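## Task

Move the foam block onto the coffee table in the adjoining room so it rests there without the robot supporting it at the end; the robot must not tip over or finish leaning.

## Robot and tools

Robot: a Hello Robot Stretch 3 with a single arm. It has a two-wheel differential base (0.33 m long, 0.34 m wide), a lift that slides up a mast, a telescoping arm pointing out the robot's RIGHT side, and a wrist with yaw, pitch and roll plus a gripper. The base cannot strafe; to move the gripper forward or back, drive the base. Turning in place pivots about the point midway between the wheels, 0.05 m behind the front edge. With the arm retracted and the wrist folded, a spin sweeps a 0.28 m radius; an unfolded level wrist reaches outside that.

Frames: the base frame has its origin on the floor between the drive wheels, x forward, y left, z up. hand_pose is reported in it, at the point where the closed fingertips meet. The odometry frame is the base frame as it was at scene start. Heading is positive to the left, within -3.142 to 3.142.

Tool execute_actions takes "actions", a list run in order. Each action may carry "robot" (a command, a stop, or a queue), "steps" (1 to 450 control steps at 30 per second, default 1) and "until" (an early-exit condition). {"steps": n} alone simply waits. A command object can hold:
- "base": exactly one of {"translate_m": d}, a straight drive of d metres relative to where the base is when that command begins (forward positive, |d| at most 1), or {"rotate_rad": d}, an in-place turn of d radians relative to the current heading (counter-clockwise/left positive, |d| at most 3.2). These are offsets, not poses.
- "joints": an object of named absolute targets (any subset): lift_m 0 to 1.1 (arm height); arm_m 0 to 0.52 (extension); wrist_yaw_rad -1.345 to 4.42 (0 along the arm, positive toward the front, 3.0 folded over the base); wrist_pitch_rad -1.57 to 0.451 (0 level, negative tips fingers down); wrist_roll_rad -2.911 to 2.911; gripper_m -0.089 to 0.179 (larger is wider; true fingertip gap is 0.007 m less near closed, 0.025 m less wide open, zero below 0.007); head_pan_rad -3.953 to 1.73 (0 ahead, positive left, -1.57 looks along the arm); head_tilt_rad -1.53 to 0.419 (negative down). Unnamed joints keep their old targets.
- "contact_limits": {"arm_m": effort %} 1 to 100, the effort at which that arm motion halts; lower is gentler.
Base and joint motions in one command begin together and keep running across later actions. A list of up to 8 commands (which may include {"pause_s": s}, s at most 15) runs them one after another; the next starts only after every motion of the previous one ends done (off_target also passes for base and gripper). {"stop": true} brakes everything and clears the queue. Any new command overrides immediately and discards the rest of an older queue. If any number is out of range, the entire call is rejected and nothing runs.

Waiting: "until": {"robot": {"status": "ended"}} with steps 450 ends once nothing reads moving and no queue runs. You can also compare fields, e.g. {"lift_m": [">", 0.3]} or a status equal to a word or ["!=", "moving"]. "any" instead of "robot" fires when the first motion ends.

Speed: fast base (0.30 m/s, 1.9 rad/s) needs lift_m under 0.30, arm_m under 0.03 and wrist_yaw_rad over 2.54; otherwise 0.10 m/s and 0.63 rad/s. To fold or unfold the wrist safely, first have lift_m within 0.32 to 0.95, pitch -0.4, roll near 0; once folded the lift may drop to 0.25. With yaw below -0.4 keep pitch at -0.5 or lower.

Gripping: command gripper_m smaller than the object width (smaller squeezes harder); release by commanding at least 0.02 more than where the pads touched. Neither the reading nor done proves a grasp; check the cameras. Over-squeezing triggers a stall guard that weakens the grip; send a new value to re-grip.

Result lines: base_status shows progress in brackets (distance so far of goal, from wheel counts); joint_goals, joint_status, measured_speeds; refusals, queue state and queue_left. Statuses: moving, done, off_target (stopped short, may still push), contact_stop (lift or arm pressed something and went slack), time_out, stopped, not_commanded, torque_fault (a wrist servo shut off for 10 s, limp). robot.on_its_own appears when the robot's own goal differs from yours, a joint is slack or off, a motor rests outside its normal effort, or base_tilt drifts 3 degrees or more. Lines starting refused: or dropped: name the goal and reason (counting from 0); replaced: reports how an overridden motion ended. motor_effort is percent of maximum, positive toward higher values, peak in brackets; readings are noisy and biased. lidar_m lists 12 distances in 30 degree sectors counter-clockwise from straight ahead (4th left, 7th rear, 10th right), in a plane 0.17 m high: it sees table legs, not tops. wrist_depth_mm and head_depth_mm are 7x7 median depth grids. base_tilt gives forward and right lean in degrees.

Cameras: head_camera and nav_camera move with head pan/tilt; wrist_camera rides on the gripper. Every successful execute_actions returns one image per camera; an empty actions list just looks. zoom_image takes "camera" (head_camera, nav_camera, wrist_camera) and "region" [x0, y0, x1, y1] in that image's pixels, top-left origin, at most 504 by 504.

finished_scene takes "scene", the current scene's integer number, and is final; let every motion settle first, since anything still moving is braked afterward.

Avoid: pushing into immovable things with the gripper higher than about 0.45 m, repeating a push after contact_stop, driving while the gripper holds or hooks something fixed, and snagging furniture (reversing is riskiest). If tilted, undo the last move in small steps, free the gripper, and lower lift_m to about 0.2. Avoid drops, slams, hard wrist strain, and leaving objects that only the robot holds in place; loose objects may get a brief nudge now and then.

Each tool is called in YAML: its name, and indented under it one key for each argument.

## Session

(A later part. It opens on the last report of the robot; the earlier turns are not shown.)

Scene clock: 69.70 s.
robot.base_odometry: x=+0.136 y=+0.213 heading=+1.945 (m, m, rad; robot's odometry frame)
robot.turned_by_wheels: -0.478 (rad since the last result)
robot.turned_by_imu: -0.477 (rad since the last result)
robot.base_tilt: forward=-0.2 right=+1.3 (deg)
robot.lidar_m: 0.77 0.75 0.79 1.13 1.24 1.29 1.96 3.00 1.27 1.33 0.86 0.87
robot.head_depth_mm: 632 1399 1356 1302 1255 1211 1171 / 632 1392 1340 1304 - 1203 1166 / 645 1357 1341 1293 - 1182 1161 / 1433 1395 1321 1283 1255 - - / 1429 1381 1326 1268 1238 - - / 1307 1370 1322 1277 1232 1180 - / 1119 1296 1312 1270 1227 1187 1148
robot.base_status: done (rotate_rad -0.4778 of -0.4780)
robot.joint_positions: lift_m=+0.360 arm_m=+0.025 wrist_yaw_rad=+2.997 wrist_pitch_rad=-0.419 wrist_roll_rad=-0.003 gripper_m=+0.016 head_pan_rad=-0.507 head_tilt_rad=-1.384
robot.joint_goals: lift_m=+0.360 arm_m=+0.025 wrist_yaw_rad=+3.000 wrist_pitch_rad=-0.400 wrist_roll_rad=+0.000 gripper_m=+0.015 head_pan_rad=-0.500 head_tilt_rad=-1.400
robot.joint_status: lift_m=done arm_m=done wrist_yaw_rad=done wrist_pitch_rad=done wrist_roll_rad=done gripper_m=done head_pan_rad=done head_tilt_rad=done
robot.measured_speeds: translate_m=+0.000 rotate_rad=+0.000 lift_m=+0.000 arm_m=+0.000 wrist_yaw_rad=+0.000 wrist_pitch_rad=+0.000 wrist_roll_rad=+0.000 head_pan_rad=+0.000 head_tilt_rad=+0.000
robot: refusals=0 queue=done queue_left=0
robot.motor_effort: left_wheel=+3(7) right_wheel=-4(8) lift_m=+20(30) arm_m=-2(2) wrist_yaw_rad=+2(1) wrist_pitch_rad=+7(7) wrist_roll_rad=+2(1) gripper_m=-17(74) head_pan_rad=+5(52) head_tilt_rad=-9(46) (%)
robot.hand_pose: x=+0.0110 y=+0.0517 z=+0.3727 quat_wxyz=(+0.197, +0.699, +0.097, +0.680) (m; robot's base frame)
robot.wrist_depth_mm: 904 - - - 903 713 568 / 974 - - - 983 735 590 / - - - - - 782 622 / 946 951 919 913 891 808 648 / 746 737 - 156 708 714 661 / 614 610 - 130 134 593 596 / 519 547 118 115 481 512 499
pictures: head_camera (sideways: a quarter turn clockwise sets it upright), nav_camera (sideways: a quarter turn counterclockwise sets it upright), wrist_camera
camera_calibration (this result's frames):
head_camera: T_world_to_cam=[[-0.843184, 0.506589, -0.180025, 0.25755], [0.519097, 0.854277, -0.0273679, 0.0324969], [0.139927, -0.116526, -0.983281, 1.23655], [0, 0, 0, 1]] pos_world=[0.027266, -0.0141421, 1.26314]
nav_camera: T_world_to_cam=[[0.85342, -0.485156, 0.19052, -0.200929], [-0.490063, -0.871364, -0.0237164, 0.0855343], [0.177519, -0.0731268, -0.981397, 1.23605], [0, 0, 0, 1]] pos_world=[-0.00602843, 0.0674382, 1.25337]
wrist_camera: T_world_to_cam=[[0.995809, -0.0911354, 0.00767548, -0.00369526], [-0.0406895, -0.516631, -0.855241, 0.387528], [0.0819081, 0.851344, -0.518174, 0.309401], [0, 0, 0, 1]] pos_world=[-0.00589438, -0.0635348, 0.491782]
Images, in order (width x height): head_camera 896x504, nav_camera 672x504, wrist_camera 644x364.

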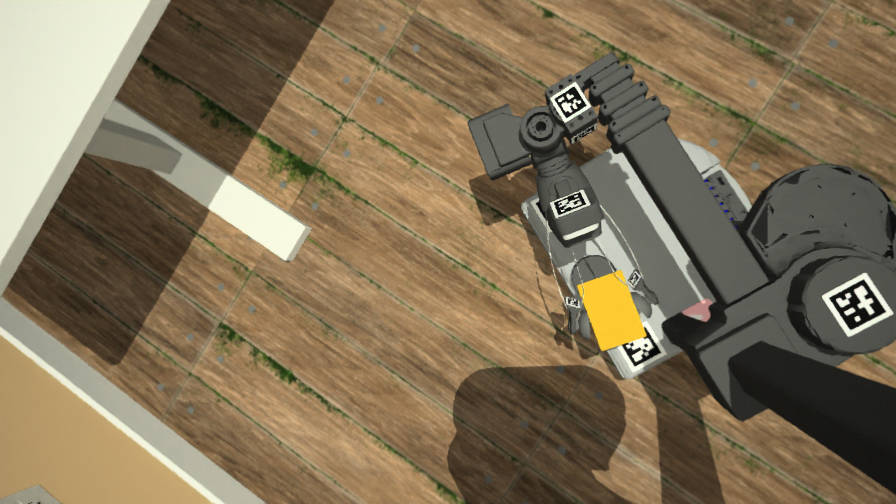

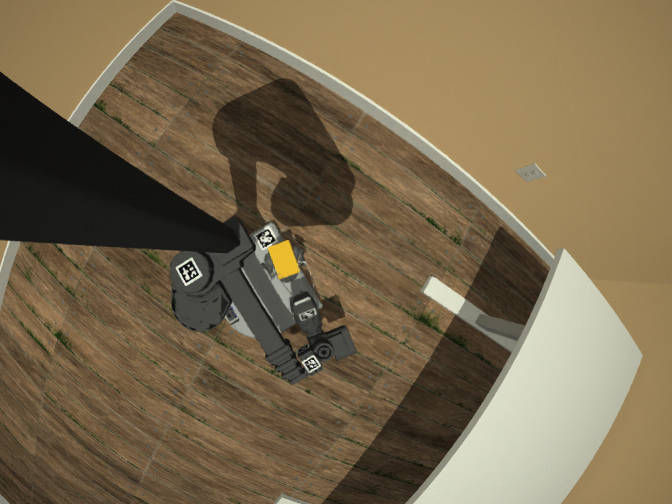

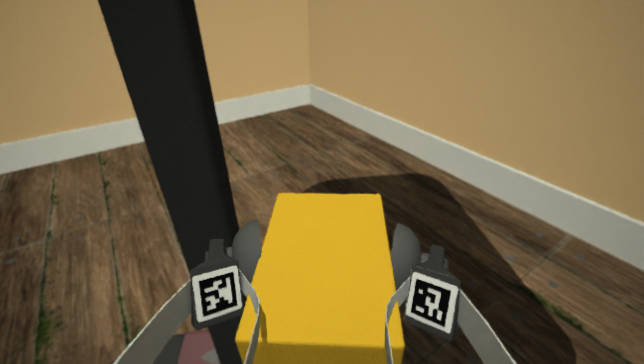

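execute_actions:
  actions:
    - {"robot":[{"joints":{"lift_m":0.28,"wrist_yaw_rad":3.12,"head_pan_rad":0,"head_tilt_rad":-0.7}},{"base":{"translate_m":-1.0}},{"base":{"translate_m":-0.8}},{"base":{"rotate_rad":2.0}}],"steps":450,"until":{"robot":{"status":"ended"}}}

Scene clock: 84.70 s.
robot.base_odometry: x=+0.794 y=-1.462 heading=-2.338 (m, m, rad; robot's odometry frame)
robot.turned_by_wheels: +2.000 (rad since the last result)
robot.turned_by_imu: +1.995 (rad since the last result)
robot.base_tilt: forward=-0.1 right=+1.4 (deg)
robot.lidar_m: 0.49 0.50 0.65 1.30 1.44 1.90 2.11 1.76 2.47 2.05 0.62 0.51
robot.head_depth_mm: 399 451 515 607 729 879 1035 / 395 445 507 596 718 901 1135 / 391 440 502 584 703 875 1122 / 386 433 494 576 691 859 1126 / 382 428 488 566 674 835 1093 / 378 423 482 557 663 816 1065 / 374 419 475 549 651 798 1035
robot.base_status: done (rotate_rad +1.9999 of +2.0000)
robot.joint_positions: lift_m=+0.280 arm_m=+0.025 wrist_yaw_rad=+3.118 wrist_pitch_rad=-0.419 wrist_roll_rad=-0.003 gripper_m=+0.016 head_pan_rad=-0.007 head_tilt_rad=-0.704
robot.joint_goals: lift_m=+0.280 arm_m=+0.025 wrist_yaw_rad=+3.120 wrist_pitch_rad=-0.400 wrist_roll_rad=+0.000 gripper_m=+0.015 head_pan_rad=+0.000 head_tilt_rad=-0.700
robot.joint_status: lift_m=done arm_m=done wrist_yaw_rad=done wrist_pitch_rad=done wrist_roll_rad=done gripper_m=done head_pan_rad=done head_tilt_rad=done
robot.measured_speeds: translate_m=+0.000 rotate_rad=+0.000 lift_m=+0.000 arm_m=+0.000 wrist_yaw_rad=+0.000 wrist_pitch_rad=+0.000 wrist_roll_rad=+0.000 head_pan_rad=+0.000 head_tilt_rad=+0.000
robot: refusals=0 queue=done queue_left=0
robot.motor_effort: left_wheel=-4(11) right_wheel=+3(13) lift_m=+21(21) arm_m=-2(2) wrist_yaw_rad=+1(3) wrist_pitch_rad=+7(7) wrist_roll_rad=+2(2) gripper_m=-17(17) head_pan_rad=+4(46) head_tilt_rad=+2(37) (%)
robot.hand_pose: x=-0.0160 y=+0.0539 z=+0.2927 quat_wxyz=(+0.155, +0.692, +0.139, +0.691) (m; robot's base frame)
robot.wrist_depth_mm: - - - - - 658 543 / - - - - - 728 546 / - - - - 935 768 551 / 791 784 779 785 754 721 558 / 631 616 600 156 610 584 551 / 511 532 - 131 134 501 507 / 448 - 116 115 407 429 430
pictures: head_camera (sideways: a quarter turn clockwise sets it upright), nav_camera (sideways: a quarter turn counterclockwise sets it upright), wrist_camera
camera_calibration (this result's frames):
head_camera: T_world_to_cam=[[-0.651019, 0.0381554, -0.758101, 1.0094], [0.0546046, 0.998502, 0.00336307, -0.0046669], [0.757094, -0.0392064, -0.652128, 0.802417], [0, 0, 0, 1]] pos_world=[0.0498894, -0.00239427, 1.28852]
nav_camera: T_world_to_cam=[[0.643454, -0.0143949, 0.765349, -0.948451], [0.00369627, -0.999753, -0.0219112, 0.0801931], [0.765476, 0.0169278, -0.643242, 0.792971], [0, 0, 0, 1]] pos_world=[0.00298852, 0.0530972, 1.23773]
wrist_camera: T_world_to_cam=[[0.999538, 0.0294239, 0.00766929, 0.0175297], [0.0218083, -0.517943, -0.855137, 0.320159], [-0.0211892, 0.854909, -0.518345, 0.266438], [0, 0, 0, 1]] pos_world=[-0.0188581, -0.0624722, 0.411752]
Images, in order (width x height): head_camera 896x504, nav_camera 672x504, wrist_camera 644x364.

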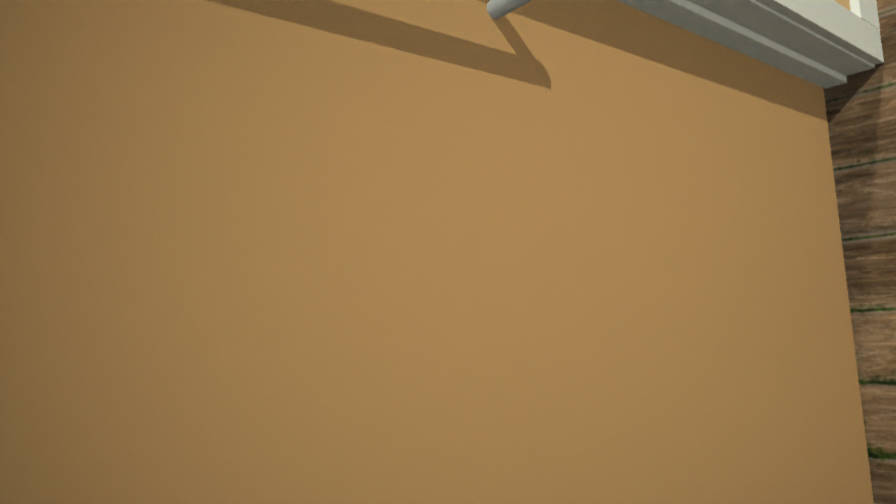

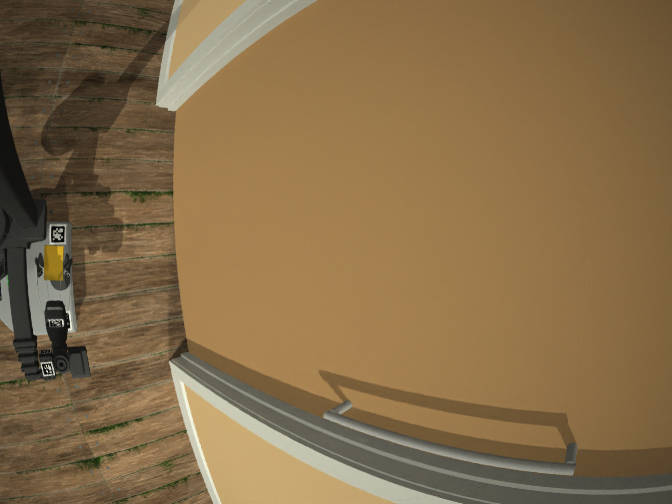

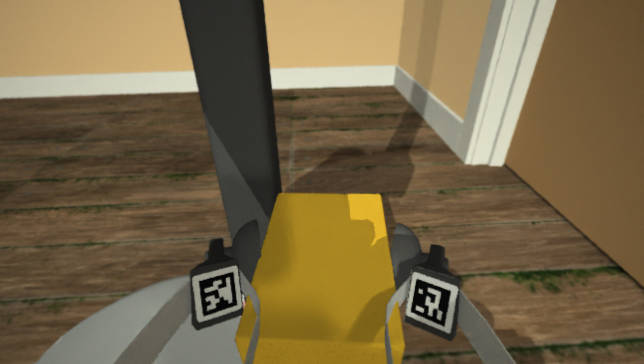

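execute_actions:
  actions:
    - {"robot":[{"base":{"rotate_rad":0.3},"joints":{"head_tilt_rad":-1.2}},{"base":{"translate_m":0.33}},{"base":{"rotate_rad":-0.37},"joints":{"lift_m":0.31}},{"base":{"translate_m":0.2}}],"steps":450,"until":{"robot":{"status":"ended"}}}

Scene clock: 98.00 s.
robot.base_odometry: x=+0.496 y=-1.891 heading=-2.409 (m, m, rad; robot's odometry frame)
robot.turned_by_wheels: -0.070 (rad since the last result)
robot.turned_by_imu: -0.049 (rad since the last result)
robot.base_tilt: forward=-0.1 right=+1.3 (deg)
robot.lidar_m: - - 0.15 0.20 0.60 1.74 2.62 2.26 2.59 0.42 0.26 0.15
robot.head_depth_mm: - - - 373 1248 1182 1115 / - - - 337 837 1217 - / - - - 312 571 1201 - / - - - - 433 1182 - / - - - - 377 852 - / - - - - 339 722 - / - - - - 308 579 1114
robot.base_status: done (translate_m +0.2000 of +0.2000)
robot.joint_positions: lift_m=+0.310 arm_m=+0.025 wrist_yaw_rad=+3.119 wrist_pitch_rad=-0.420 wrist_roll_rad=-0.003 gripper_m=+0.016 head_pan_rad=-0.005 head_tilt_rad=-1.188
robot.joint_goals: lift_m=+0.310 arm_m=+0.025 wrist_yaw_rad=+3.120 wrist_pitch_rad=-0.400 wrist_roll_rad=+0.000 gripper_m=+0.015 head_pan_rad=+0.000 head_tilt_rad=-1.200
robot.joint_status: lift_m=done arm_m=done wrist_yaw_rad=done wrist_pitch_rad=done wrist_roll_rad=done gripper_m=done head_pan_rad=done head_tilt_rad=done
robot.measured_speeds: translate_m=+0.000 rotate_rad=+0.000 lift_m=+0.000 arm_m=+0.000 wrist_yaw_rad=+0.000 wrist_pitch_rad=+0.000 wrist_roll_rad=+0.000 head_pan_rad=+0.000 head_tilt_rad=+0.000
robot: refusals=0 queue=done queue_left=0
robot.motor_effort: left_wheel=+0(94) right_wheel=+0(12) lift_m=+30(31) arm_m=-1(3) wrist_yaw_rad=+1(1) wrist_pitch_rad=+7(8) wrist_roll_rad=+2(2) gripper_m=-18(17) head_pan_rad=+2(6) head_tilt_rad=-6(35) (%)
robot.hand_pose: x=-0.0161 y=+0.0539 z=+0.3220 quat_wxyz=(+0.155, +0.692, +0.140, +0.691) (m; robot's base frame)
robot.wrist_depth_mm: - - - 387 225 159 122 / - - - 424 237 164 125 / - - - 467 250 170 129 / 859 841 820 453 261 177 133 / 670 681 653 156 238 184 136 / 550 540 - 130 134 190 140 / 477 - 116 114 266 189 144
pictures: head_camera (sideways: a quarter turn clockwise sets it upright), nav_camera (sideways: a quarter turn counterclockwise sets it upright), wrist_camera
camera_calibration (this result's frames):
head_camera: T_world_to_cam=[[-0.929271, 0.0382813, -0.367409, 0.502099], [0.0487453, 0.998626, -0.0192398, 0.0247901], [0.366168, -0.0357884, -0.92986, 1.16587], [0, 0, 0, 1]] pos_world=[0.0384735, -0.00225243, 1.26905]
nav_camera: T_world_to_cam=[[0.925926, -0.0145568, 0.377423, -0.44477], [-0.00579652, -0.999687, -0.0243363, 0.0833934], [0.377659, 0.0203459, -0.925721, 1.16259], [0, 0, 0, 1]] pos_world=[-0.0267546, 0.0532389, 1.24613]
wrist_camera: T_world_to_cam=[[0.999519, 0.0300491, 0.0076152, 0.0174313], [0.0221081, -0.5188, -0.85461, 0.345119], [-0.0217295, 0.854368, -0.519215, 0.28201], [0, 0, 0, 1]] pos_world=[-0.0189249, -0.0624164, 0.441233]
Images, in order (width x height): head_camera 896x504, nav_camera 672x504, wrist_camera 644x364.

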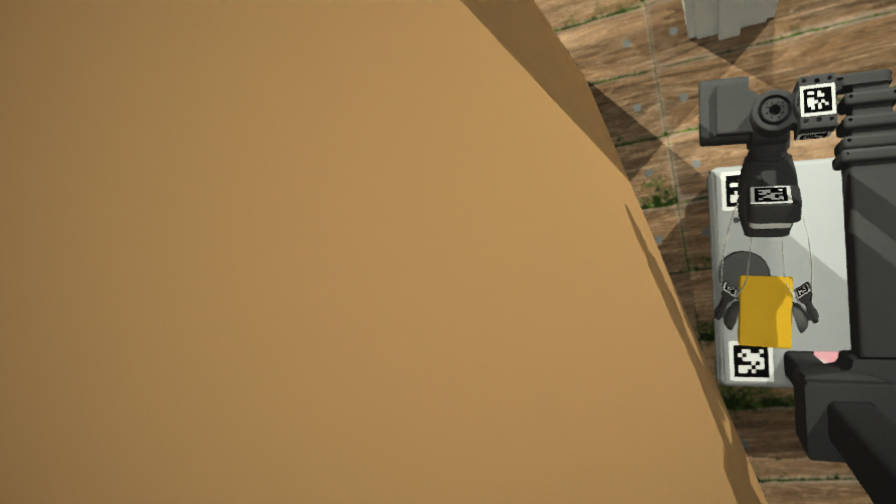

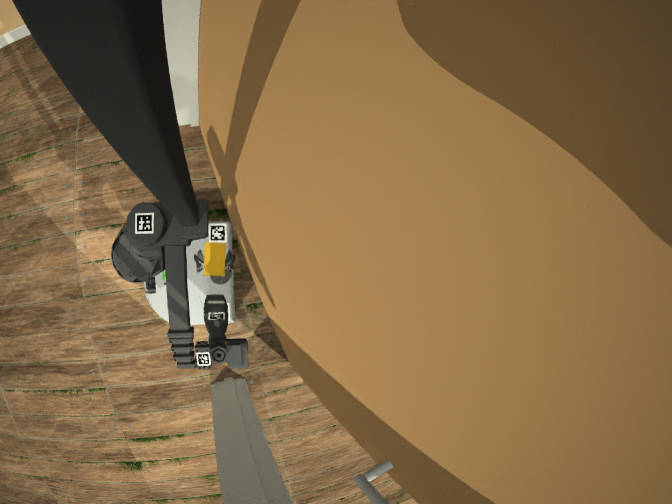

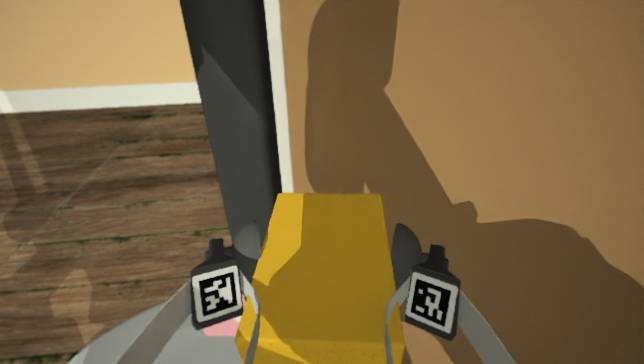

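execute_actions:
  actions:
    - {"robot":{"base":{"translate_m":0.45},"joints":{"head_tilt_rad":-0.7,"head_pan_rad":-0.7}},"steps":300,"until":{"robot":{"status":"ended"}}}

Scene clock: 105.00 s.
robot.base_odometry: x=+0.162 y=-2.192 heading=-2.409 (m, m, rad; robot's odometry frame)
robot.turned_by_wheels: +0.000 (rad since the last result)
robot.turned_by_imu: +0.006 (rad since the last result)
robot.base_tilt: forward=-0.2 right=+1.3 (deg)
robot.lidar_m: 0.22 0.17 0.17 0.18 0.26 0.80 3.05 0.60 0.57 1.22 1.73 1.81
robot.head_depth_mm: 2185 2304 2104 1994 1628 1378 1179 / 2360 2424 2277 1989 1628 1376 1184 / 2426 2721 2384 2005 1610 1357 1187 / 2199 2476 2541 2017 1627 1374 1188 / 1985 2217 2368 1978 1632 1375 1181 / 1821 1979 2213 1963 1617 1367 1182 / 1677 1812 1979 1993 1624 1363 1179
robot.base_status: done (translate_m +0.4500 of +0.4500)
robot.joint_positions: lift_m=+0.310 arm_m=+0.025 wrist_yaw_rad=+3.119 wrist_pitch_rad=-0.420 wrist_roll_rad=-0.003 gripper_m=+0.016 head_pan_rad=-0.693 head_tilt_rad=-0.704
robot.joint_goals: lift_m=+0.310 arm_m=+0.025 wrist_yaw_rad=+3.120 wrist_pitch_rad=-0.400 wrist_roll_rad=+0.000 gripper_m=+0.015 head_pan_rad=-0.700 head_tilt_rad=-0.700
robot.joint_status: lift_m=done arm_m=done wrist_yaw_rad=done wrist_pitch_rad=done wrist_roll_rad=done gripper_m=done head_pan_rad=done head_tilt_rad=done
robot.measured_speeds: translate_m=+0.000 rotate_rad=+0.000 lift_m=+0.000 arm_m=+0.000 wrist_yaw_rad=+0.000 wrist_pitch_rad=+0.000 wrist_roll_rad=+0.000 head_pan_rad=+0.000 head_tilt_rad=+0.000
robot: refusals=0 queue=done queue_left=0
robot.motor_effort: left_wheel=-1(78) right_wheel=+0(9) lift_m=+30(29) arm_m=-2(2) wrist_yaw_rad=+1(1) wrist_pitch_rad=+7(7) wrist_roll_rad=+1(2) gripper_m=-19(18) head_pan_rad=-4(52) head_tilt_rad=+2(34) (%)
robot.hand_pose: x=-0.0161 y=+0.0539 z=+0.3220 quat_wxyz=(+0.155, +0.692, +0.140, +0.691) (m; robot's base frame)
robot.wrist_depth_mm: 516 383 - 250 211 183 162 / 605 433 - 273 227 194 171 / 689 505 416 300 245 211 182 / 781 614 475 314 265 225 192 / 669 621 519 156 273 240 207 / 550 549 - 129 133 261 219 / 464 - 115 114 339 276 238
pictures: head_camera (sideways: a quarter turn clockwise sets it upright), nav_camera (sideways: a quarter turn counterclockwise sets it upright), wrist_camera
camera_calibration (this result's frames):
head_camera: T_world_to_cam=[[-0.479581, 0.44196, -0.758072, 1.00832], [0.674794, 0.737998, 0.00336094, -0.00844729], [0.560942, -0.509931, -0.652162, 0.803657], [0, 0, 0, 1]] pos_world=[0.0384648, -0.0295925, 1.28852]
nav_camera: T_world_to_cam=[[0.488779, -0.418783, 0.76532, -0.94747], [-0.630477, -0.775899, -0.0219117, 0.0840622], [0.602987, -0.471807, -0.643276, 0.794007], [0, 0, 0, 1]] pos_world=[0.037327, 0.0430568, 1.23773]
wrist_camera: T_world_to_cam=[[0.999519, 0.0300489, 0.00761508, 0.0174313], [0.0221079, -0.518799, -0.85461, 0.345119], [-0.0217294, 0.854368, -0.519214, 0.28201], [0, 0, 0, 1]] pos_world=[-0.0189249, -0.0624164, 0.441233]
Images, in order (width x height): head_camera 896x504, nav_camera 672x504, wrist_camera 644x364.

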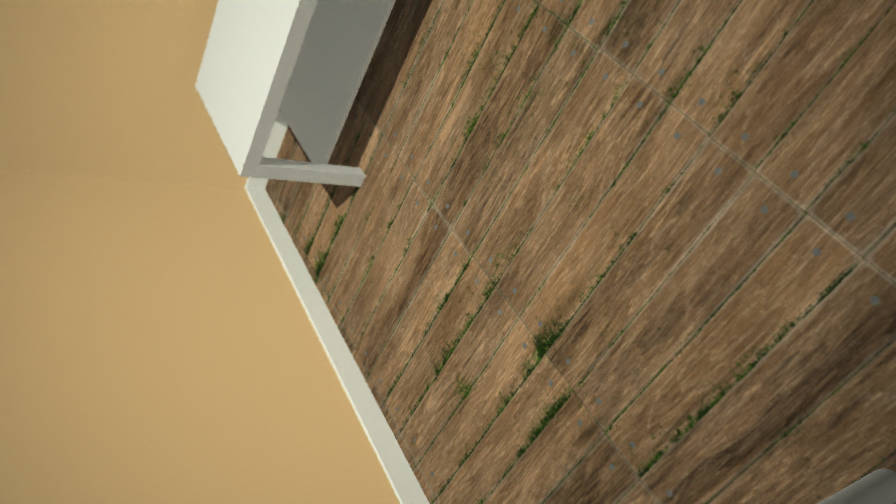

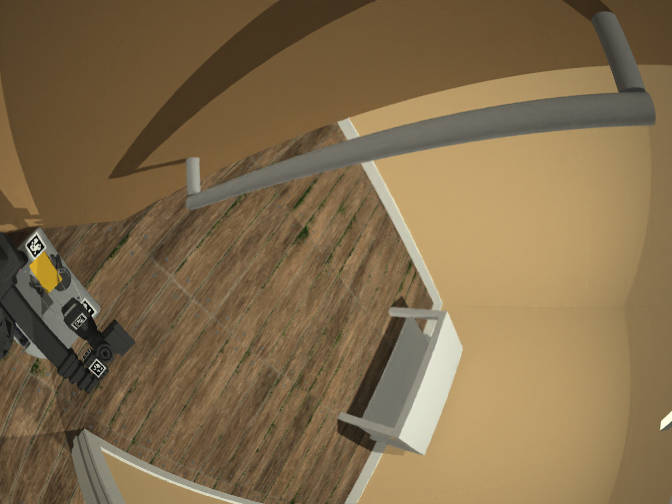

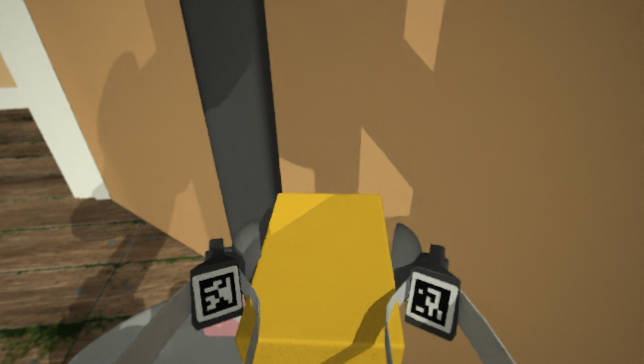

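execute_actions:
  actions:
    - {"robot":[{"base":{"rotate_rad":-1.17},"joints":{"head_tilt_rad":-0.9,"head_pan_rad":0.0}},{"joints":{"lift_m":0.285}}],"steps":300,"until":{"robot":{"status":"ended"}}}

Scene clock: 116.17 s.
robot.base_odometry: x=+0.162 y=-2.192 heading=+2.705 (m, m, rad; robot's odometry frame)
robot.turned_by_wheels: -1.170 (rad since the last result)
robot.turned_by_imu: -1.171 (rad since the last result)
robot.base_tilt: forward=-0.2 right=+1.4 (deg)
robot.lidar_m: 1.73 1.91 1.68 0.26 0.24 0.24 0.30 0.61 3.02 2.67 0.57 0.93
robot.head_depth_mm: 2026 2294 1969 1655 1430 1260 1125 / 2079 2303 1980 1655 1442 1255 1117 / 2049 2264 1965 1652 1425 1249 1125 / 2039 2009 1967 1650 1420 1249 1126 / 2022 2192 1961 1662 1412 1253 1120 / 2000 2182 1924 1645 1414 1252 1119 / 1989 2177 1927 1639 1411 1245 1115
robot.base_status: done (rotate_rad -1.1699 of -1.1700)
robot.joint_positions: lift_m=+0.285 arm_m=+0.025 wrist_yaw_rad=+3.119 wrist_pitch_rad=-0.420 wrist_roll_rad=-0.003 gripper_m=+0.016 head_pan_rad=-0.006 head_tilt_rad=-0.890
robot.joint_goals: lift_m=+0.285 arm_m=+0.025 wrist_yaw_rad=+3.120 wrist_pitch_rad=-0.400 wrist_roll_rad=+0.000 gripper_m=+0.015 head_pan_rad=+0.000 head_tilt_rad=-0.900
robot.joint_status: lift_m=done arm_m=done wrist_yaw_rad=done wrist_pitch_rad=done wrist_roll_rad=done gripper_m=done head_pan_rad=done head_tilt_rad=done
robot.measured_speeds: translate_m=+0.000 rotate_rad=+0.000 lift_m=+0.000 arm_m=+0.000 wrist_yaw_rad=+0.000 wrist_pitch_rad=+0.000 wrist_roll_rad=+0.000 head_pan_rad=+0.000 head_tilt_rad=+0.000
robot: refusals=0 queue=done queue_left=0
robot.motor_effort: left_wheel=+2(25) right_wheel=-3(28) lift_m=+21(28) arm_m=-1(1) wrist_yaw_rad=+1(1) wrist_pitch_rad=+7(8) wrist_roll_rad=+2(2) gripper_m=-18(17) head_pan_rad=+3(55) head_tilt_rad=-6(25) (%)
robot.hand_pose: x=-0.0162 y=+0.0539 z=+0.2974 quat_wxyz=(+0.155, +0.692, +0.140, +0.691) (m; robot's base frame)
robot.wrist_depth_mm: 203 229 - 327 - - - / 214 242 - 349 - - - / 224 259 286 382 969 - - / 239 274 311 406 728 761 756 / 251 292 332 155 613 614 607 / 266 306 - 130 133 507 506 / 276 - 116 114 417 436 429
pictures: head_camera (sideways: a quarter turn clockwise sets it upright), nav_camera (sideways: a quarter turn counterclockwise sets it upright), wrist_camera
camera_calibration (this result's frames):
head_camera: T_world_to_cam=[[-0.780076, 0.0383886, -0.624506, 0.836095], [0.053558, 0.998549, -0.00551856, 0.00690213], [0.623389, -0.0377522, -0.781, 0.970836], [0, 0, 0, 1]] pos_world=[0.0466394, -0.00233742, 1.28041]
nav_camera: T_world_to_cam=[[0.773965, -0.0146435, 0.633059, -0.77685], [0.000305184, -0.999724, -0.0234981, 0.0822742], [0.633228, 0.0183799, -0.773747, 0.963508], [0, 0, 0, 1]] pos_world=[-0.00889084, 0.0531665, 1.23924]
wrist_camera: T_world_to_cam=[[0.999505, 0.0305212, 0.0076017, 0.0177027], [0.0223462, -0.518964, -0.854504, 0.324073], [-0.0221355, 0.854251, -0.51939, 0.269253], [0, 0, 0, 1]] pos_world=[-0.0189756, -0.0623678, 0.416634]
Images, in order (width x height): head_camera 896x504, nav_camera 672x504, wrist_camera 644x364.

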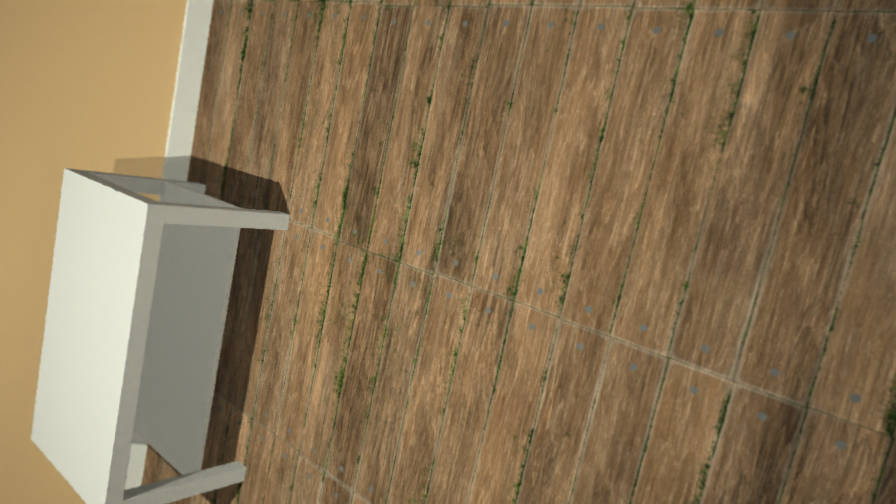

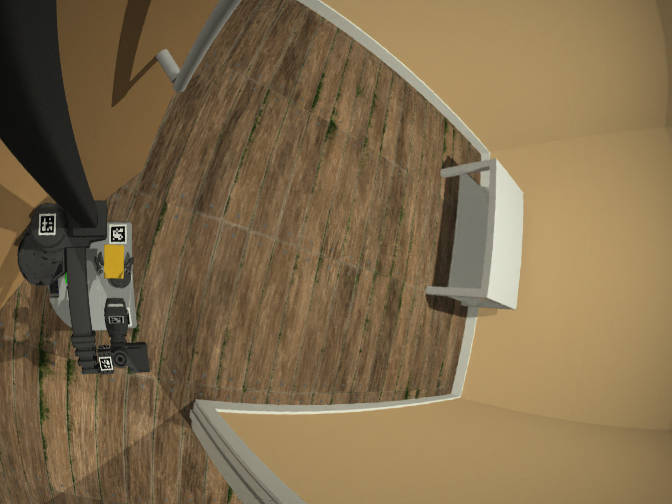

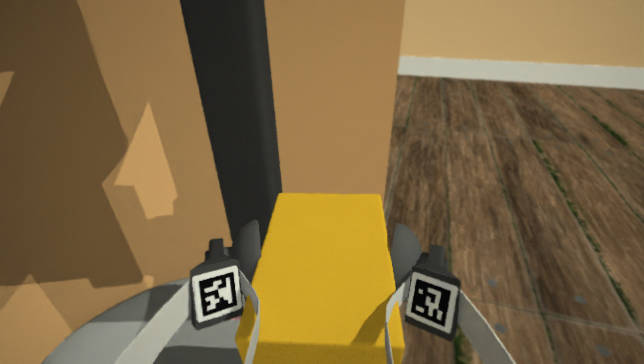

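execute_actions:
  actions:
    - {"robot":{"base":{"translate_m":1.0}},"steps":300,"until":{"robot":{"translate_m":[">=",0.4]}}}
    - {"robot":[{"base":{"translate_m":0.85}},{"base":{"rotate_rad":1.7},"joints":{"head_pan_rad":-1.57,"head_tilt_rad":-0.9}}],"steps":400,"until":{"robot":{"status":"ended"}}}
    - {"robot":{"joints":{"lift_m":0.56}},"steps":100,"until":{"robot":{"lift_m":[">",0.34]}}}
    - {"robot":{"joints":{"lift_m":0.56,"wrist_yaw_rad":0}},"steps":300,"until":{"robot":{"status":"ended"}}}

Scene clock: 132.27 s.
robot.base_odometry: x=-0.975 y=-1.661 heading=-1.879 (m, m, rad; robot's odometry frame)
robot.turned_by_wheels: +1.700 (rad since the last result)
robot.turned_by_imu: +1.711 (rad since the last result)
robot.base_tilt: forward=-0.2 right=+1.2 (deg)
robot.lidar_m: 1.33 1.71 1.22 1.41 0.86 0.80 0.82 1.04 0.52 1.18 0.92 1.32
robot.head_depth_mm: 1003 1143 1258 1130 1397 1266 1126 / 1039 1190 1279 1077 965 1225 - / 1077 1241 1275 1076 986 1281 - / 1118 1306 1272 1078 976 - 1108 / 1170 1365 1276 1070 1321 1248 1117 / 1219 1419 1268 1097 1382 1256 1117 / 1285 1513 1263 1111 1395 1243 1111
robot.base_status: done (rotate_rad +1.6999 of +1.7000)
robot.joint_positions: lift_m=+0.560 arm_m=+0.025 wrist_yaw_rad=+0.003 wrist_pitch_rad=-0.420 wrist_roll_rad=-0.003 gripper_m=+0.016 head_pan_rad=-1.563 head_tilt_rad=-0.890
robot.joint_goals: lift_m=+0.560 arm_m=+0.025 wrist_yaw_rad=+0.000 wrist_pitch_rad=-0.400 wrist_roll_rad=+0.000 gripper_m=+0.015 head_pan_rad=-1.570 head_tilt_rad=-0.900
robot.joint_status: lift_m=done arm_m=done wrist_yaw_rad=done wrist_pitch_rad=done wrist_roll_rad=done gripper_m=done head_pan_rad=done head_tilt_rad=done
robot.measured_speeds: translate_m=+0.000 rotate_rad=+0.000 lift_m=+0.000 arm_m=+0.000 wrist_yaw_rad=+0.000 wrist_pitch_rad=+0.000 wrist_roll_rad=+0.000 head_pan_rad=+0.000 head_tilt_rad=+0.000
robot: refusals=0 queue=done queue_left=0
robot.motor_effort: left_wheel=-3(12) right_wheel=+3(13) lift_m=+31(32) arm_m=-1(2) wrist_yaw_rad=-2(3) wrist_pitch_rad=+7(7) wrist_roll_rad=+2(2) gripper_m=-19(18) head_pan_rad=-5(50) head_tilt_rad=-5(8) (%)
robot.hand_pose: x=-0.0209 y=-0.3943 z=+0.5719 quat_wxyz=(+0.693, +0.149, -0.690, -0.147) (m; robot's base frame)
robot.wrist_depth_mm: 957 - - 880 787 727 647 / - - 935 895 826 780 693 / 957 621 615 607 606 602 738 / 996 513 458 450 443 438 736 / - 771 754 156 357 358 364 / 887 836 135 131 133 308 291 / 716 756 675 114 524 539 281
pictures: head_camera (sideways: a quarter turn clockwise sets it upright), nav_camera (sideways: a quarter turn counterclockwise sets it upright), wrist_camera
camera_calibration (this result's frames):
head_camera: T_world_to_cam=[[0.0275117, 0.78068, -0.624325, 0.830932], [0.999199, -0.0396345, -0.00552961, 0.00114807], [-0.0290617, -0.623673, -0.781145, 0.975004], [0, 0, 0, 1]] pos_world=[0.00432779, -0.040563, 1.2804]
nav_camera: T_world_to_cam=[[-0.00385401, -0.774241, 0.632879, -0.771871], [-0.999623, -0.0142331, -0.0234996, 0.0883757], [0.0272022, -0.632731, -0.773894, 0.967396], [0, 0, 0, 1]] pos_world=[0.0590523, 0.015745, 1.23924]
wrist_camera: T_world_to_cam=[[-0.998419, -0.0556948, 0.00759755, -0.0417808], [-0.0354112, 0.518237, -0.854504, 0.733948], [0.0436541, -0.853422, -0.51939, 0.122609], [0, 0, 0, 1]] pos_world=[-0.0210771, -0.278048, 0.691161]
Images, in order (width x height): head_camera 896x504, nav_camera 672x504, wrist_camera 644x364.

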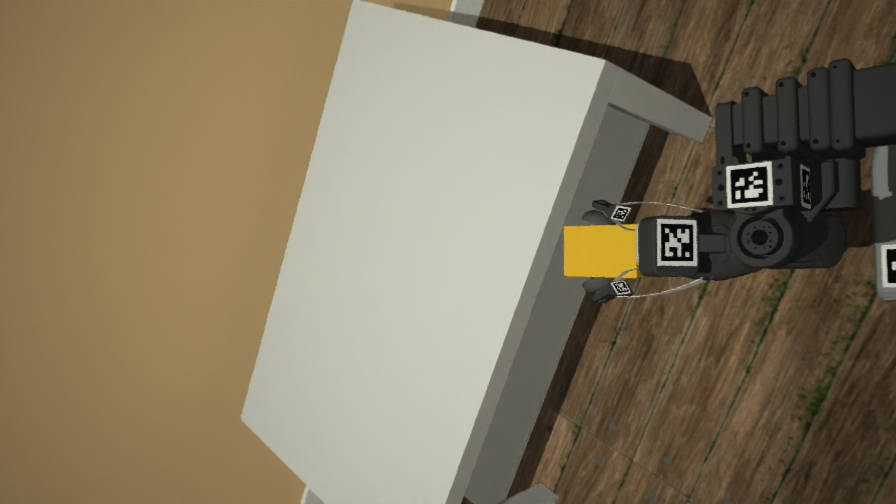

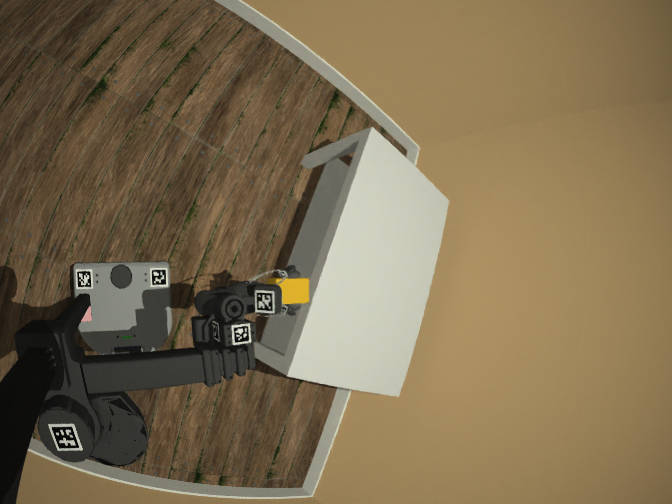

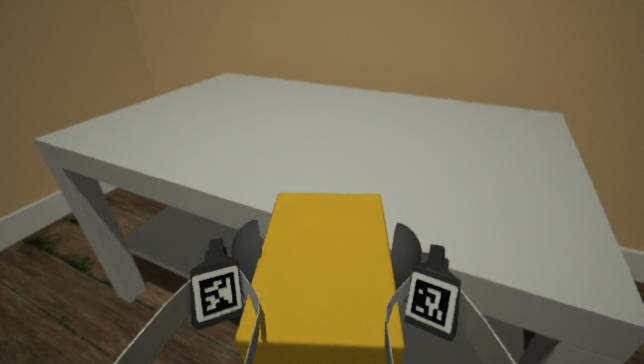

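execute_actions:
  actions:
    - {"robot":{"joints":{"lift_m":0.50,"arm_m":0.39}},"steps":300,"until":{"robot":{"status":"ended"}}}

Scene clock: 137.70 s.
robot.base_odometry: x=-0.975 y=-1.661 heading=-1.879 (m, m, rad; robot's odometry frame)
robot.turned_by_wheels: +0.000 (rad since the last result)
robot.turned_by_imu: +0.002 (rad since the last result)
robot.base_tilt: forward=-0.2 right=+1.4 (deg)
robot.lidar_m: 1.33 1.70 1.22 1.41 0.86 0.81 0.82 1.04 0.52 1.18 0.92 1.31
robot.head_depth_mm: 1001 1137 1256 1132 1392 1261 1124 / 1035 1184 1268 1076 952 1216 1142 / 1084 1247 1272 1112 1209 1247 1129 / 1117 1308 1273 - 1254 1251 1132 / 1168 1361 1273 1073 1341 1249 1123 / 1216 1423 1264 1088 1360 1246 1120 / 1268 1517 1261 1107 1377 1246 1113
robot.base_status: done (rotate_rad +1.6999 of +1.7000)
robot.joint_positions: lift_m=+0.500 arm_m=+0.390 wrist_yaw_rad=+0.002 wrist_pitch_rad=-0.420 wrist_roll_rad=-0.003 gripper_m=+0.016 head_pan_rad=-1.563 head_tilt_rad=-0.890
robot.joint_goals: lift_m=+0.500 arm_m=+0.390 wrist_yaw_rad=+0.000 wrist_pitch_rad=-0.400 wrist_roll_rad=+0.000 gripper_m=+0.015 head_pan_rad=-1.570 head_tilt_rad=-0.900
robot.joint_status: lift_m=done arm_m=done wrist_yaw_rad=done wrist_pitch_rad=done wrist_roll_rad=done gripper_m=done head_pan_rad=done head_tilt_rad=done
robot.measured_speeds: translate_m=+0.000 rotate_rad=+0.000 lift_m=+0.000 arm_m=+0.000 wrist_yaw_rad=+0.000 wrist_pitch_rad=+0.000 wrist_roll_rad=+0.000 head_pan_rad=+0.000 head_tilt_rad=+0.000
robot: refusals=0 queue=done queue_left=0
robot.motor_effort: left_wheel=-4(4) right_wheel=+3(3) lift_m=+20(30) arm_m=+4(4) wrist_yaw_rad=+0(1) wrist_pitch_rad=+7(7) wrist_roll_rad=+2(2) gripper_m=-19(17) head_pan_rad=-4(5) head_tilt_rad=-6(6) (%)
robot.hand_pose: x=-0.0212 y=-0.7587 z=+0.5124 quat_wxyz=(+0.693, +0.148, -0.690, -0.147) (m; robot's base frame)
robot.wrist_depth_mm: 825 758 644 571 505 451 411 / 879 844 695 610 543 483 445 / 464 460 462 449 448 497 458 / 348 340 337 336 334 334 329 / 271 272 269 156 267 266 265 / 222 223 136 130 133 221 220 / 191 192 181 115 179 189 188
pictures: head_camera (sideways: a quarter turn clockwise sets it upright), nav_camera (sideways: a quarter turn counterclockwise sets it upright), wrist_camera
camera_calibration (this result's frames):
head_camera: T_world_to_cam=[[0.0275831, 0.780678, -0.624325, 0.830931], [0.999195, -0.0397259, -0.0055296, 0.00114809], [-0.0291187, -0.62367, -0.781145, 0.975005], [0, 0, 0, 1]] pos_world=[0.00432408, -0.0405629, 1.2804]
nav_camera: T_world_to_cam=[[-0.0039248, -0.774241, 0.632879, -0.771871], [-0.999624, -0.0141417, -0.0234996, 0.0883757], [0.0271443, -0.632733, -0.773894, 0.967397], [0, 0, 0, 1]] pos_world=[0.0590537, 0.0157401, 1.23924]
wrist_camera: T_world_to_cam=[[-0.99849, -0.0544061, 0.00759764, -0.0609357], [-0.0347424, 0.518282, -0.854504, 0.871949], [0.0425525, -0.853477, -0.51939, -0.219347], [0, 0, 0, 1]] pos_world=[-0.0212163, -0.642439, 0.63162]
Images, in order (width x height): head_camera 896x504, nav_camera 672x504, wrist_camera 644x364.

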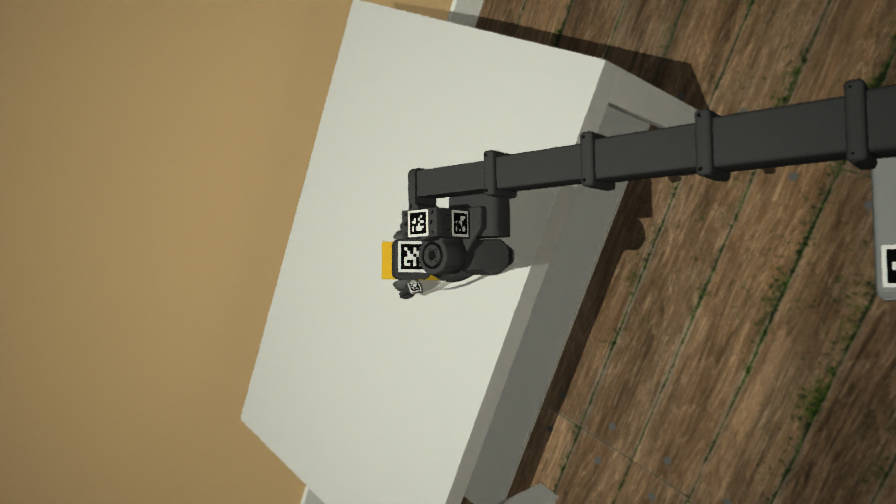

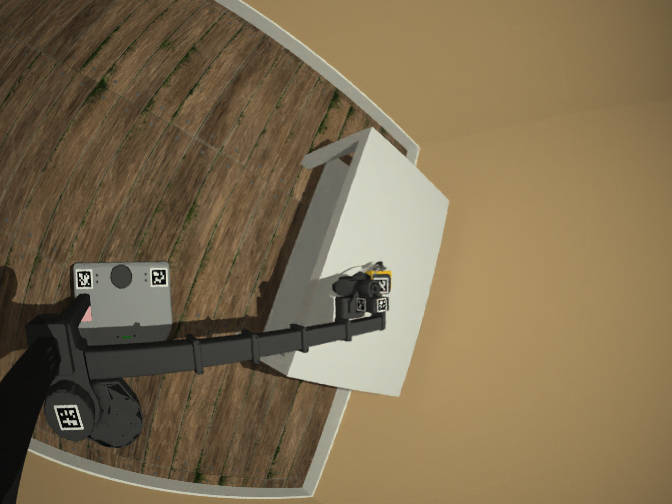

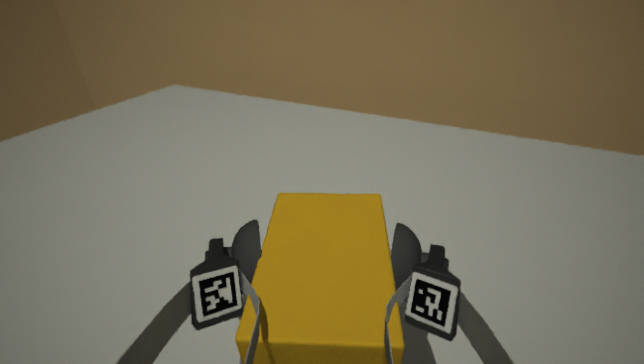

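execute_actions:
  actions:
    - {"robot":{"joints":{"lift_m":0.471}},"steps":100,"until":{"robot":{"status":"ended"}}}
    - {"robot":{"joints":{"gripper_m":0.13}},"steps":100,"until":{"robot":{"status":"ended"}}}
    - {"robot":{"joints":{"lift_m":0.56,"arm_m":0.25}},"steps":150,"until":{"robot":{"status":"ended"}}}

Scene clock: 143.63 s.
robot.base_odometry: x=-0.975 y=-1.661 heading=-1.879 (m, m, rad; robot's odometry frame)
robot.turned_by_wheels: +0.000 (rad since the last result)
robot.turned_by_imu: +0.002 (rad since the last result)
robot.base_tilt: forward=-0.2 right=+1.4 (deg)
robot.lidar_m: 1.34 1.71 1.22 1.41 0.86 0.81 0.82 1.04 0.51 1.18 0.92 1.31
robot.head_depth_mm: 1001 1131 1255 1133 1366 1263 1129 / 1037 1188 1281 1077 962 1236 - / 1072 1243 1275 1101 1235 1265 1122 / 1123 1309 1280 1097 1358 1258 1131 / 1172 1355 1275 1068 1351 1248 1121 / 1222 1416 1259 1090 1370 1252 1118 / 1276 1528 1262 1112 1380 1246 1107
robot.base_status: done (rotate_rad +1.6999 of +1.7000)
robot.joint_positions: lift_m=+0.560 arm_m=+0.250 wrist_yaw_rad=+0.001 wrist_pitch_rad=-0.418 wrist_roll_rad=-0.003 gripper_m=+0.130 head_pan_rad=-1.563 head_tilt_rad=-0.890
robot.joint_goals: lift_m=+0.560 arm_m=+0.250 wrist_yaw_rad=+0.000 wrist_pitch_rad=-0.400 wrist_roll_rad=+0.000 gripper_m=+0.130 head_pan_rad=-1.570 head_tilt_rad=-0.900
robot.joint_status: lift_m=done arm_m=done wrist_yaw_rad=done wrist_pitch_rad=done wrist_roll_rad=done gripper_m=done head_pan_rad=done head_tilt_rad=done
robot.measured_speeds: translate_m=+0.000 rotate_rad=+0.000 lift_m=+0.000 arm_m=+0.000 wrist_yaw_rad=+0.000 wrist_pitch_rad=+0.000 wrist_roll_rad=+0.000 head_pan_rad=+0.000 head_tilt_rad=+0.000
robot: refusals=0 queue=done queue_left=0
robot.motor_effort: left_wheel=-3(3) right_wheel=+3(4) lift_m=+30(31) arm_m=-2(2) wrist_yaw_rad=-1(1) wrist_pitch_rad=+7(8) wrist_roll_rad=+2(2) gripper_m=+0(77) head_pan_rad=-4(5) head_tilt_rad=-5(5) (%)
robot.hand_pose: x=-0.0212 y=-0.6198 z=+0.5725 quat_wxyz=(+0.693, +0.147, -0.690, -0.146) (m; robot's base frame)
robot.wrist_depth_mm: 892 943 802 695 610 543 505 / 924 - 833 756 657 590 546 / 923 620 616 601 606 613 562 / 463 463 452 452 449 439 442 / 358 362 357 305 358 357 352 / 301 - 302 291 296 304 293 / 510 247 254 253 250 245 249
pictures: head_camera (sideways: a quarter turn clockwise sets it upright), nav_camera (sideways: a quarter turn counterclockwise sets it upright), wrist_camera
camera_calibration (this result's frames):
head_camera: T_world_to_cam=[[0.027583, 0.780678, -0.624325, 0.830931], [0.999195, -0.0397258, -0.0055296, 0.00114809], [-0.0291186, -0.62367, -0.781145, 0.975005], [0, 0, 0, 1]] pos_world=[0.00432409, -0.0405629, 1.2804]
nav_camera: T_world_to_cam=[[-0.00392471, -0.774241, 0.632879, -0.771871], [-0.999624, -0.0141418, -0.0234996, 0.0883757], [0.0271444, -0.632733, -0.773894, 0.967397], [0, 0, 0, 1]] pos_world=[0.0590537, 0.0157401, 1.23924]
wrist_camera: T_world_to_cam=[[-0.998493, -0.0543325, 0.00773475, -0.0538765], [-0.0347112, 0.516065, -0.855846, 0.85071], [0.0425086, -0.854825, -0.517173, -0.0716092], [0, 0, 0, 1]] pos_world=[-0.0212221, -0.503162, 0.691459]
Images, in order (width x height): head_camera 896x504, nav_camera 672x504, wrist_camera 644x364.

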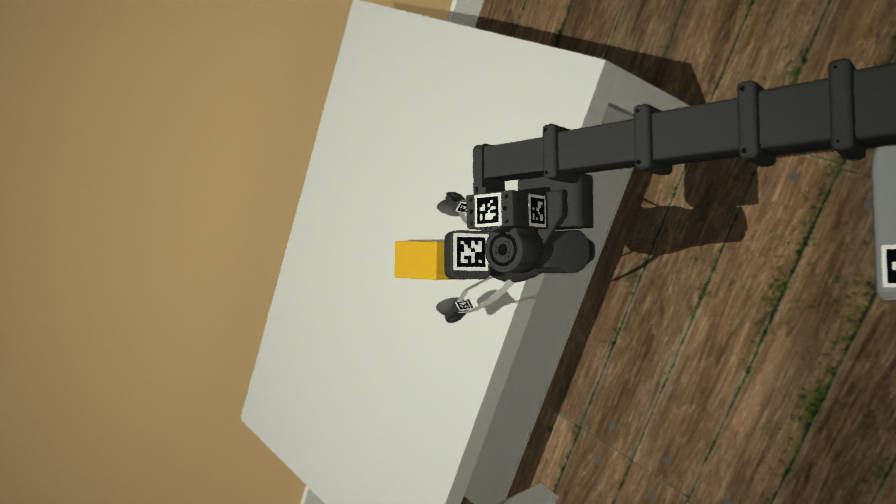

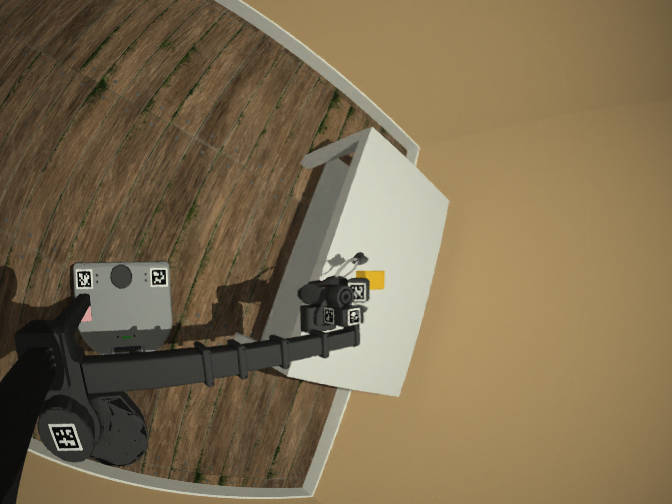

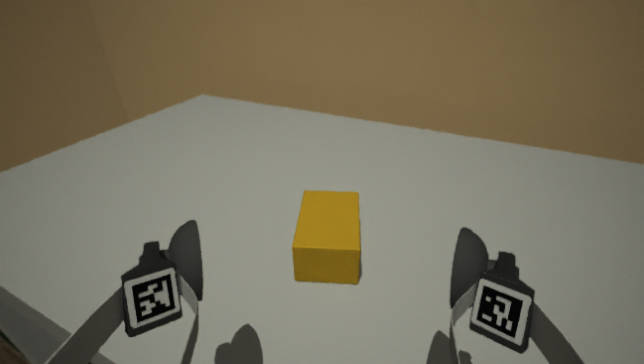

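finished_scene:
  scene: 1

The scene is finished: the task was done.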